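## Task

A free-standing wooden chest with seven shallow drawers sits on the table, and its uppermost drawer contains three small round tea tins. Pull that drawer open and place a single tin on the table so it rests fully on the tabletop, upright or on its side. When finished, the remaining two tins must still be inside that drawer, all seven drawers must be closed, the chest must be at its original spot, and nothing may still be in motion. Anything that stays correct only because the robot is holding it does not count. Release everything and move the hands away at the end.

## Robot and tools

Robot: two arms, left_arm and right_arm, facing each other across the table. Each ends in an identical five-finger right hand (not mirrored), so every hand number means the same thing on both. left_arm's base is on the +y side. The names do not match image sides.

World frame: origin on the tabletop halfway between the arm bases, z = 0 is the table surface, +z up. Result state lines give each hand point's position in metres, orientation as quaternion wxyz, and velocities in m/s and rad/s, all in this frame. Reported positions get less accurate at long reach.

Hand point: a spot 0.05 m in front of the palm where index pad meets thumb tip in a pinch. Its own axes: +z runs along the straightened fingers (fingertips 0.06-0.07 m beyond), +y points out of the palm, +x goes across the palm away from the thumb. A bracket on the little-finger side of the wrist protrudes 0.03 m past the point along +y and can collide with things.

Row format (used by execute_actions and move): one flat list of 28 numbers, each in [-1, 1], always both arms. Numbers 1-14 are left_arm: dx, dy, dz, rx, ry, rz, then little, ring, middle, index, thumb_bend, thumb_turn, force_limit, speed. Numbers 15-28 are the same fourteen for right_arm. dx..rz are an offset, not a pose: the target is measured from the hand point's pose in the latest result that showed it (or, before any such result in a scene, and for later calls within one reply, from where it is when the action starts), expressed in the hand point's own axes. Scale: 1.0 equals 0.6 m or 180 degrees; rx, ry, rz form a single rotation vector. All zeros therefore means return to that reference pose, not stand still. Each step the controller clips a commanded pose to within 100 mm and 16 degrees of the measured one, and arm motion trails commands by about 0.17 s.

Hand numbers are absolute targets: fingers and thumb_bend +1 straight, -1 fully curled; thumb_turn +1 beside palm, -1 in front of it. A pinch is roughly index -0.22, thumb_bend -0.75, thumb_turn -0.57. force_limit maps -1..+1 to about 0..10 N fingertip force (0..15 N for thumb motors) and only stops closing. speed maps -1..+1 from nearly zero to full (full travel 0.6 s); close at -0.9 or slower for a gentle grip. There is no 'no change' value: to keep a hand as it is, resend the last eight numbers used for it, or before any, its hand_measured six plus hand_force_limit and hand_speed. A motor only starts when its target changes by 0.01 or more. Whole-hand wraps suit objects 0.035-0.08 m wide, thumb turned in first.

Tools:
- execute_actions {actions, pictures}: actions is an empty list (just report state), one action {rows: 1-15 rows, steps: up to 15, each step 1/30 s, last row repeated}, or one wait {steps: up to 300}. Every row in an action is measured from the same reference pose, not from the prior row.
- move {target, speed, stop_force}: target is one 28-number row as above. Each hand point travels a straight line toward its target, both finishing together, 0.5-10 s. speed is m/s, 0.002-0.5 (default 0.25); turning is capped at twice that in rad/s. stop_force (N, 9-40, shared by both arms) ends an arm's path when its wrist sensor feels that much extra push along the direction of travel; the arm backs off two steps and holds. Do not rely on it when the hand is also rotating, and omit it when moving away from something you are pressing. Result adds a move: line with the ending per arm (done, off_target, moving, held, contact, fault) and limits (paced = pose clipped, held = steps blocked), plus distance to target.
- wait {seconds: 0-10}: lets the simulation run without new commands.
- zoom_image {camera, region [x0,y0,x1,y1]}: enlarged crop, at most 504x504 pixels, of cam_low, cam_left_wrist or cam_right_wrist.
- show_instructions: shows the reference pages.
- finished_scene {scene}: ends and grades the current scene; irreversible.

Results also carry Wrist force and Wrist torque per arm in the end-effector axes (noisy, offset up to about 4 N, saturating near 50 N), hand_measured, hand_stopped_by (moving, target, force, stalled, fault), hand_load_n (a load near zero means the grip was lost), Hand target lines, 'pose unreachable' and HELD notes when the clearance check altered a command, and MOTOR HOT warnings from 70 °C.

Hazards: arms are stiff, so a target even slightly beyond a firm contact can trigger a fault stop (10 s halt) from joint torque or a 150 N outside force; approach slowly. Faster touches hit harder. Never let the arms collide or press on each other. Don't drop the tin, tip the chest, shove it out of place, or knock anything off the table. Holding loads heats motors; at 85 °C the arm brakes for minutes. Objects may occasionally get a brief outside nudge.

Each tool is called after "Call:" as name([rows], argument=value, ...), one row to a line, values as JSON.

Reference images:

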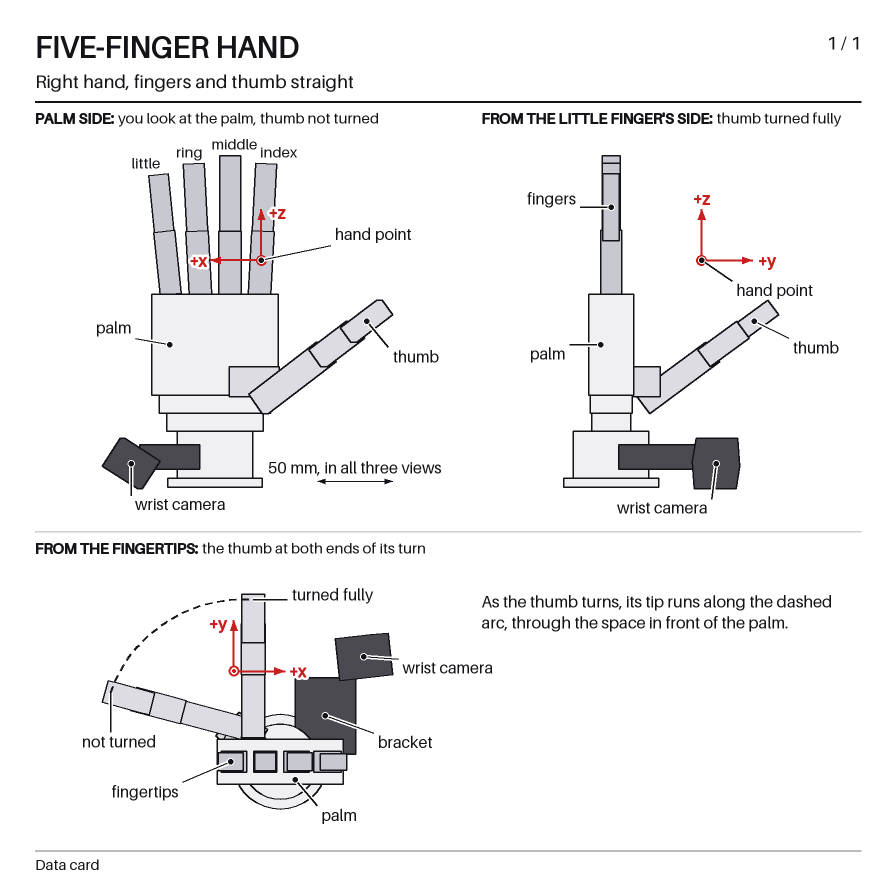

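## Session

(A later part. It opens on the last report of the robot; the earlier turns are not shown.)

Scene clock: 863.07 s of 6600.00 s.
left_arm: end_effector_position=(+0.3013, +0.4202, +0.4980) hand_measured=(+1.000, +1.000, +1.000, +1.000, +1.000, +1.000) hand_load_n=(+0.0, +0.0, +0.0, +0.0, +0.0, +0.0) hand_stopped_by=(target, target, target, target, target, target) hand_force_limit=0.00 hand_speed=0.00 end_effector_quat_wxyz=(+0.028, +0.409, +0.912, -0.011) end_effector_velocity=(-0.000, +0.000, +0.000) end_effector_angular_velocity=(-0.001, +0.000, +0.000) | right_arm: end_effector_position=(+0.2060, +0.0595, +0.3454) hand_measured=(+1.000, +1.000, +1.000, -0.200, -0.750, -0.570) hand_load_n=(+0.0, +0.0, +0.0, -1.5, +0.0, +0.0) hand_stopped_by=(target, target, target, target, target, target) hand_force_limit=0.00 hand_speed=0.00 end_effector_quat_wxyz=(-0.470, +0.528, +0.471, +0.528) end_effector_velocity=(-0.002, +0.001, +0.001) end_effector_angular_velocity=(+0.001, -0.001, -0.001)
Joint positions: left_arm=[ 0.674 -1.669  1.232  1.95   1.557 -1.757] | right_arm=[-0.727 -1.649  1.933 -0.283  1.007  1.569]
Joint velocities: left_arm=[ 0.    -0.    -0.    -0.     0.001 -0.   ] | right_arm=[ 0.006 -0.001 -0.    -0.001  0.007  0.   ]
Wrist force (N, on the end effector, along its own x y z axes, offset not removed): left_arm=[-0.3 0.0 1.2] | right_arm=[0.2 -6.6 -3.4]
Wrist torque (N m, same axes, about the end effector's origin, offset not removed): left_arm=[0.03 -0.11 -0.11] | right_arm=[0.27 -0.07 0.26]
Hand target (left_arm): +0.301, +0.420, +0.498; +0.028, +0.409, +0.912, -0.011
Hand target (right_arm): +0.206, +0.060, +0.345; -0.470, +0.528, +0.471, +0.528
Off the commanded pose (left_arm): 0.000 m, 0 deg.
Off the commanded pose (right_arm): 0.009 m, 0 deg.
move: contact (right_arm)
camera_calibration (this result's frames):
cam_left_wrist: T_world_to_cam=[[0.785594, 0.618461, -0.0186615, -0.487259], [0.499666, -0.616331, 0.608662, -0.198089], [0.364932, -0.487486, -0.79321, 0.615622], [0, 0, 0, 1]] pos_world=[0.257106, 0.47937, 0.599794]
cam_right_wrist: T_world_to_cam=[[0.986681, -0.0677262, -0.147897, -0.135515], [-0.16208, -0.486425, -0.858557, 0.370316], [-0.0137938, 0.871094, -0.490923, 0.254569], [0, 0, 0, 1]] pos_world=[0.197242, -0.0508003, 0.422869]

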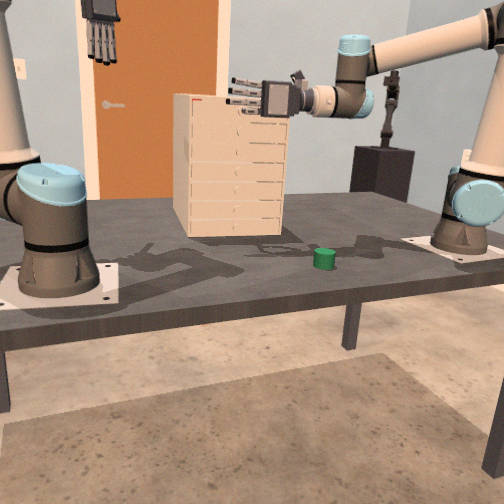

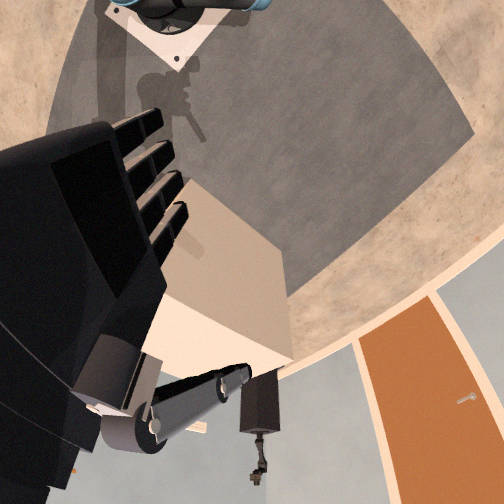

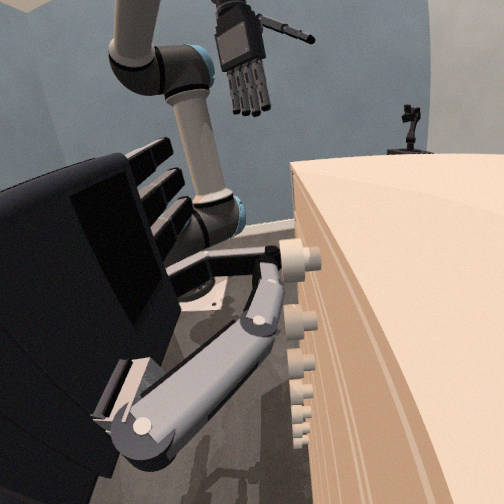

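Call:
move(target=[0,0,0,0,0,0, 1,1,1,1,1,1,0,0, 0,-0.15,-0.12,0,0,0, 1,1,1,0.6,0.2,-0.2,0.0,0.0], speed=0.12)

Scene clock: 867.73 s of 6600.00 s.
left_arm: end_effector_position=(+0.3013, +0.4202, +0.4980) hand_measured=(+1.000, +1.000, +1.000, +1.000, +1.000, +1.000) hand_load_n=(+0.0, +0.0, +0.0, +0.0, +0.0, +0.0) hand_stopped_by=(target, target, target, target, target, target) hand_force_limit=0.00 hand_speed=0.00 end_effector_quat_wxyz=(+0.028, +0.409, +0.912, -0.011) end_effector_velocity=(+0.000, +0.000, -0.000) end_effector_angular_velocity=(+0.001, -0.000, +0.001) | right_arm: end_effector_position=(+0.1084, -0.0014, +0.3455) hand_measured=(+1.000, +1.000, +1.000, +0.600, +0.200, -0.200) hand_load_n=(+0.0, +0.0, +0.0, +0.0, +0.0, +0.0) hand_stopped_by=(target, target, target, target, target, target) hand_force_limit=0.00 hand_speed=0.00 end_effector_quat_wxyz=(-0.470, +0.528, +0.471, +0.528) end_effector_velocity=(-0.002, -0.001, +0.001) end_effector_angular_velocity=(+0.001, -0.001, -0.000)
Joint positions: left_arm=[ 0.674 -1.669  1.232  1.95   1.557 -1.757] | right_arm=[-0.574 -1.865  2.104 -0.238  1.159  1.569]
Joint velocities: left_arm=[ 0.     0.    -0.     0.    -0.001 -0.001] | right_arm=[ 0.004 -0.004  0.001  0.001  0.004 -0.   ]
Wrist force (N, on the end effector, along its own x y z axes, offset not removed): left_arm=[0.8 -1.0 0.7] | right_arm=[-0.9 2.2 1.2]
Wrist torque (N m, same axes, about the end effector's origin, offset not removed): left_arm=[-0.09 -0.21 -0.02] | right_arm=[0.30 0.23 0.20]
Hand target (left_arm): +0.301, +0.420, +0.498; +0.028, +0.409, +0.912, -0.011
Hand target (right_arm): +0.108, -0.002, +0.346; -0.470, +0.528, +0.471, +0.528
Off the commanded pose (left_arm): 0.000 m, 0 deg.
Off the commanded pose (right_arm): 0.000 m, 0 deg.
After step 90, 0.20 s passed at rest.
move: done
camera_calibration (this result's frames):
cam_left_wrist: T_world_to_cam=[[0.785594, 0.618461, -0.0186615, -0.487259], [0.499666, -0.616331, 0.608662, -0.198089], [0.364932, -0.487486, -0.79321, 0.615622], [0, 0, 0, 1]] pos_world=[0.257106, 0.47937, 0.599794]
cam_right_wrist: T_world_to_cam=[[0.986674, -0.067693, -0.147959, -0.0432947], [-0.162118, -0.486398, -0.858565, 0.324967], [-0.0138481, 0.871111, -0.490891, 0.30641], [0, 0, 0, 1]] pos_world=[0.099644, -0.111785, 0.423013]

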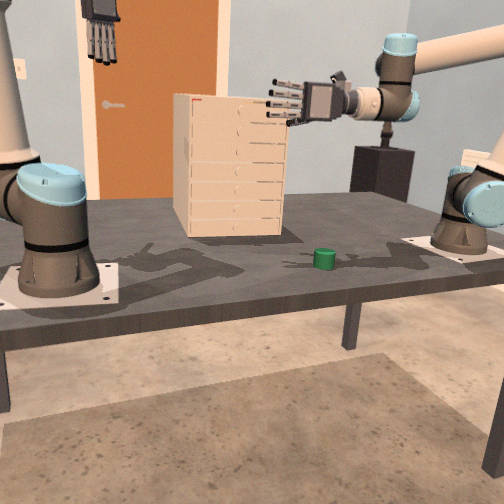

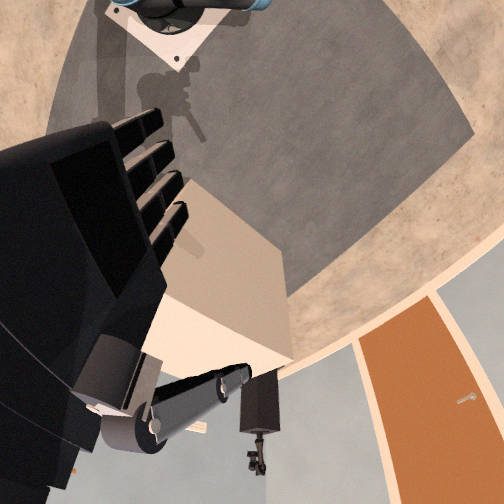

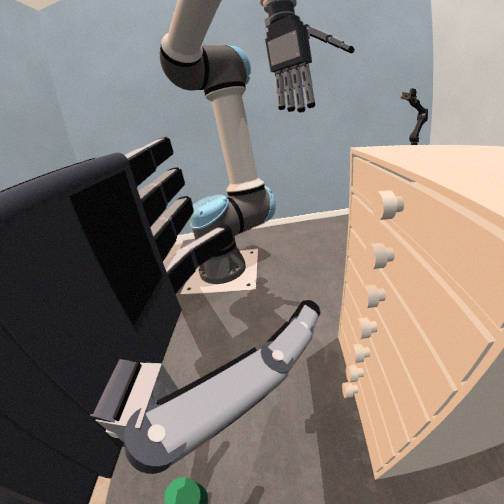

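Call:
zoom_image(camera="cam_right_wrist", region=[320, 130, 504, 330])

Call:
zoom_image(camera="cam_low", region=[150, 70, 320, 250])

Region (320, 130, 504, 330) of cam_right_wrist's 504x504 image, scaled by 2.520, with more detail than that image has; it fills the left 464 columns of this view, and the rest is white.

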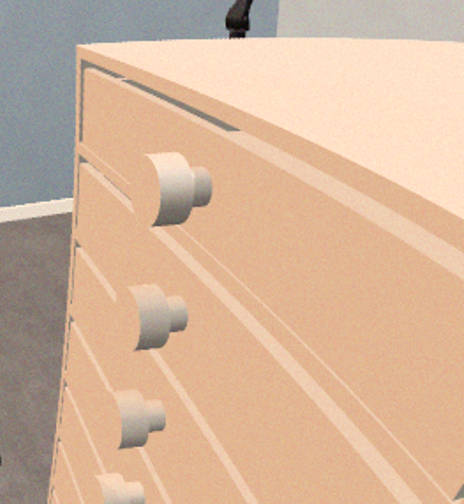

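Region (150, 70, 320, 250) of cam_low's 504x504 image, scaled by 2.800, with more detail than that image has.

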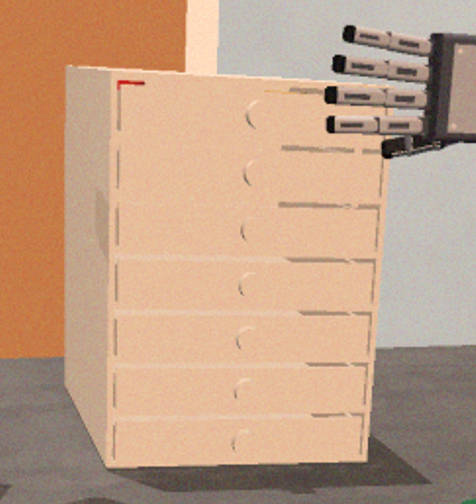

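Call:
move(target=[0,0,0,0,0,0, 1,1,1,1,1,1,0,0, 0.12,-0.1,-0.12,0,0,0, 1,1,1,1,1,1,0.0,0.0], speed=0.2)

Scene clock: 875.80 s of 6600.00 s.
left_arm: end_effector_position=(+0.3013, +0.4202, +0.4980) hand_measured=(+1.000, +1.000, +1.000, +1.000, +1.000, +1.000) hand_load_n=(+0.0, +0.0, +0.0, +0.0, +0.0, +0.0) hand_stopped_by=(target, target, target, target, target, target) hand_force_limit=0.00 hand_speed=0.00 end_effector_quat_wxyz=(+0.028, +0.409, +0.912, -0.011) end_effector_velocity=(-0.000, -0.000, -0.000) end_effector_angular_velocity=(+0.001, +0.002, +0.001) | right_arm: end_effector_position=(+0.0406, -0.0659, +0.4176) hand_measured=(+1.000, +1.000, +1.000, +1.000, +1.000, +1.000) hand_load_n=(+0.0, +0.0, +0.0, +0.0, +0.0, +0.0) hand_stopped_by=(target, target, target, target, target, target) hand_force_limit=0.00 hand_speed=0.00 end_effector_quat_wxyz=(-0.470, +0.528, +0.471, +0.528) end_effector_velocity=(-0.002, -0.001, +0.002) end_effector_angular_velocity=(+0.000, -0.002, +0.000)
Joint positions: left_arm=[ 0.674 -1.669  1.232  1.95   1.557 -1.757] | right_arm=[-0.427 -2.068  2.037  0.033  1.306  1.569]
Joint velocities: left_arm=[-0.     0.001  0.     0.001  0.001 -0.001] | right_arm=[ 0.006 -0.003 -0.003  0.005  0.006 -0.002]
Wrist force (N, on the end effector, along its own x y z axes, offset not removed): left_arm=[1.0 0.4 -0.5] | right_arm=[0.2 2.2 0.4]
Wrist torque (N m, same axes, about the end effector's origin, offset not removed): left_arm=[0.20 -0.14 0.02] | right_arm=[0.31 -0.13 0.26]
Hand target (left_arm): +0.301, +0.420, +0.498; +0.028, +0.409, +0.912, -0.011
Hand target (right_arm): +0.040, -0.066, +0.418; -0.470, +0.528, +0.471, +0.528
Off the commanded pose (left_arm): 0.000 m, 0 deg.
Off the commanded pose (right_arm): 0.000 m, 0 deg.
After step 90, 3.90 s passed at rest.
move: done
camera_calibration (this result's frames):
cam_left_wrist: T_world_to_cam=[[0.785594, 0.618461, -0.0186616, -0.487259], [0.499666, -0.616331, 0.608662, -0.198089], [0.364932, -0.487486, -0.79321, 0.615622], [0, 0, 0, 1]] pos_world=[0.257106, 0.47937, 0.599794]
cam_right_wrist: T_world_to_cam=[[0.986673, -0.0676011, -0.148009, 0.0299978], [-0.162118, -0.486338, -0.8586, 0.344467], [-0.0139401, 0.871152, -0.490816, 0.396959], [0, 0, 0, 1]] pos_world=[0.03178, -0.176256, 0.495033]

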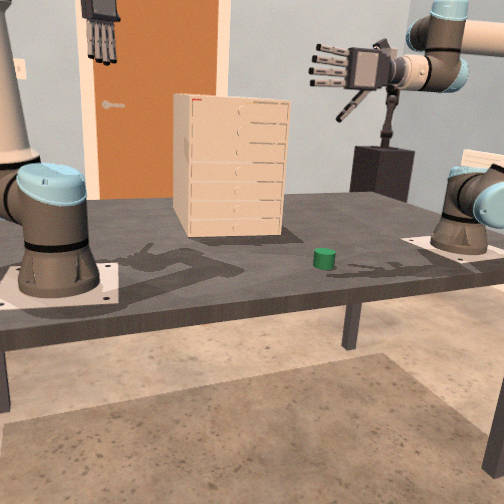

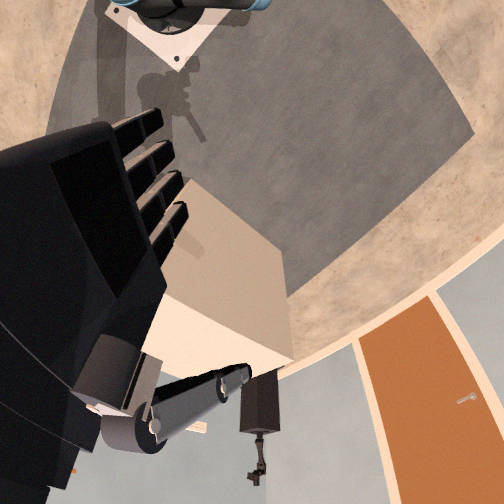

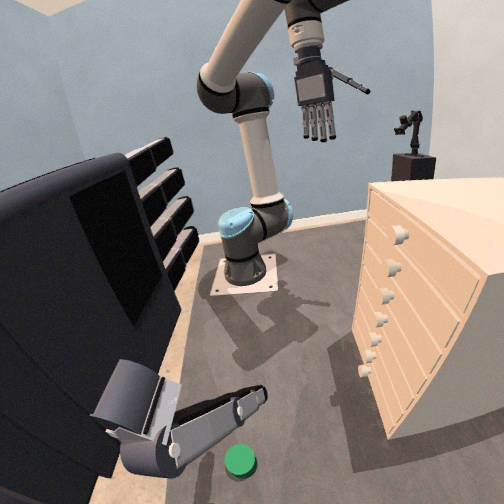

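Call:
execute_actions(actions=[])

Scene clock: 904.97 s of 6600.00 s.
left_arm: end_effector_position=(+0.3013, +0.4202, +0.4980) hand_measured=(+1.000, +1.000, +1.000, +1.000, +1.000, +1.000) hand_load_n=(+0.0, +0.0, +0.0, +0.0, +0.0, +0.0) hand_stopped_by=(target, target, target, target, target, target) hand_force_limit=0.00 hand_speed=0.00 end_effector_quat_wxyz=(+0.028, +0.409, +0.912, -0.011) end_effector_velocity=(-0.000, -0.000, -0.000) end_effector_angular_velocity=(-0.001, -0.000, +0.001) | right_arm: end_effector_position=(+0.0404, -0.0660, +0.4177) hand_measured=(+1.000, +1.000, +1.000, +1.000, +1.000, +1.000) hand_load_n=(+0.0, +0.0, +0.0, +0.0, +0.0, +0.0) hand_stopped_by=(target, target, target, target, target, target) hand_force_limit=0.00 hand_speed=0.00 end_effector_quat_wxyz=(-0.470, +0.528, +0.471, +0.528) end_effector_velocity=(+0.001, -0.000, -0.000) end_effector_angular_velocity=(-0.001, +0.001, -0.002)
Joint positions: left_arm=[ 0.674 -1.669  1.232  1.95   1.557 -1.757] | right_arm=[-0.427 -2.068  2.036  0.033  1.307  1.569]
Joint velocities: left_arm=[-0.    -0.     0.001 -0.001  0.001 -0.001] | right_arm=[-0.002  0.    -0.001  0.001  0.     0.001]
Wrist force (N, on the end effector, along its own x y z axes, offset not removed): left_arm=[-0.5 -0.7 -0.2] | right_arm=[-1.8 2.5 -2.1]
Wrist torque (N m, same axes, about the end effector's origin, offset not removed): left_arm=[0.01 0.04 -0.10] | right_arm=[0.47 0.32 0.11]
Hand target (left_arm): +0.301, +0.420, +0.498; +0.028, +0.409, +0.912, -0.011
Hand target (right_arm): +0.040, -0.066, +0.418; -0.470, +0.528, +0.471, +0.528
Off the commanded pose (left_arm): 0.000 m, 0 deg.
Off the commanded pose (right_arm): 0.000 m, 0 deg.
Steps of this call (steps 1 to 90: nothing new was sent; then 26.17 s passed at rest). Readings (end_effector_position | what the end effector reports):
1: left_arm (+0.3013, +0.4202, +0.4980) | right_arm (+0.0405, -0.0659, +0.4176) | left_arm hand_measured=(+1.000, +1.000, +1.000, +1.000, +1.000, +1.000) hand_load_n=(+0.0, +0.0, +0.0, +0.0, +0.0, +0.0) hand_stopped_by=(target, target, target, target, target, target) hand_force_limit=0.00 hand_speed=0.00 | right_arm hand_measured=(+1.000, +1.000, +1.000, +1.000, +1.000, +1.000) hand_load_n=(+0.0, +0.0, +0.0, +0.0, +0.0, +0.0) hand_stopped_by=(target, target, target, target, target, target) hand_force_limit=0.00 hand_speed=0.00
2: left_arm (+0.3013, +0.4202, +0.4980) | right_arm (+0.0405, -0.0660, +0.4176) | left_arm hand_measured=(+1.000, +1.000, +1.000, +1.000, +1.000, +1.000) hand_load_n=(+0.0, +0.0, +0.0, +0.0, +0.0, +0.0) hand_stopped_by=(target, target, target, target, target, target) hand_force_limit=0.00 hand_speed=0.00 | right_arm hand_measured=(+1.000, +1.000, +1.000, +1.000, +1.000, +1.000) hand_load_n=(+0.0, +0.0, +0.0, +0.0, +0.0, +0.0) hand_stopped_by=(target, target, target, target, target, target) hand_force_limit=0.00 hand_speed=0.00
4: left_arm (+0.3013, +0.4202, +0.4980) | right_arm (+0.0405, -0.0660, +0.4177) | left_arm hand_measured=(+1.000, +1.000, +1.000, +1.000, +1.000, +1.000) hand_load_n=(+0.0, +0.0, +0.0, +0.0, +0.0, +0.0) hand_stopped_by=(target, target, target, target, target, target) hand_force_limit=0.00 hand_speed=0.00 | right_arm hand_measured=(+1.000, +1.000, +1.000, +1.000, +1.000, +1.000) hand_load_n=(+0.0, +0.0, +0.0, +0.0, +0.0, +0.0) hand_stopped_by=(target, target, target, target, target, target) hand_force_limit=0.00 hand_speed=0.00
8: left_arm (+0.3013, +0.4202, +0.4980) | right_arm (+0.0404, -0.0660, +0.4177) | left_arm hand_measured=(+1.000, +1.000, +1.000, +1.000, +1.000, +1.000) hand_load_n=(+0.0, +0.0, +0.0, +0.0, +0.0, +0.0) hand_stopped_by=(target, target, target, target, target, target) hand_force_limit=0.00 hand_speed=0.00 | right_arm hand_measured=(+1.000, +1.000, +1.000, +1.000, +1.000, +1.000) hand_load_n=(+0.0, +0.0, +0.0, +0.0, +0.0, +0.0) hand_stopped_by=(target, target, target, target, target, target) hand_force_limit=0.00 hand_speed=0.00
90: the state above
camera_calibration (this result's frames):
cam_left_wrist: T_world_to_cam=[[0.785594, 0.618461, -0.0186616, -0.487259], [0.499666, -0.616331, 0.608662, -0.198089], [0.364932, -0.487486, -0.79321, 0.615622], [0, 0, 0, 1]] pos_world=[0.257106, 0.47937, 0.599794]
cam_right_wrist: T_world_to_cam=[[0.986667, -0.0676818, -0.148012, 0.0301347], [-0.16216, -0.486375, -0.858571, 0.344487], [-0.0138797, 0.871125, -0.490865, 0.397141], [0, 0, 0, 1]] pos_world=[0.0316411, -0.17637, 0.495169]

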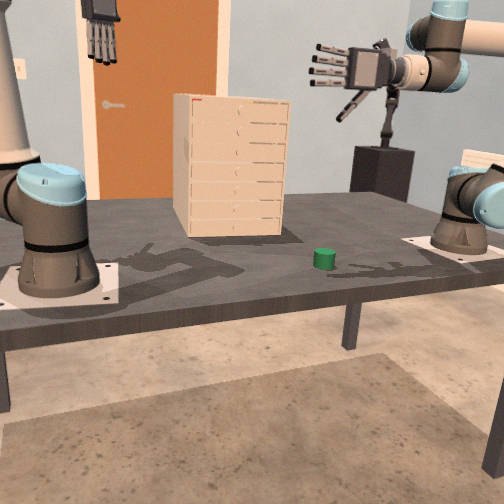

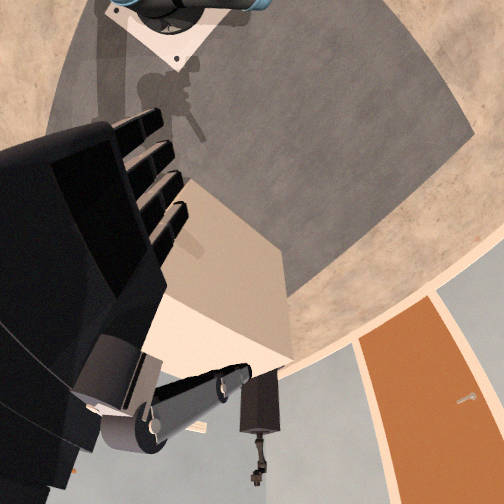

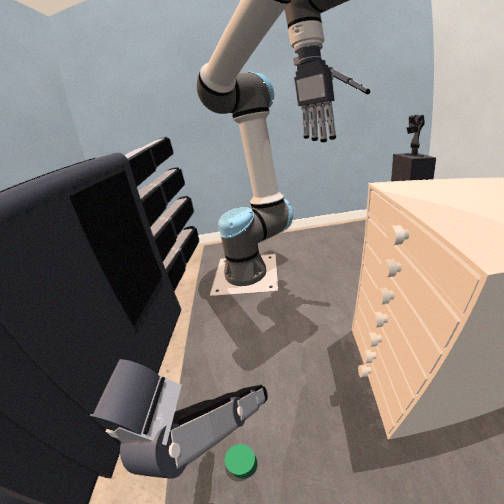

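Call:
finished_scene(scene=1)

The scene is finished: the task was done.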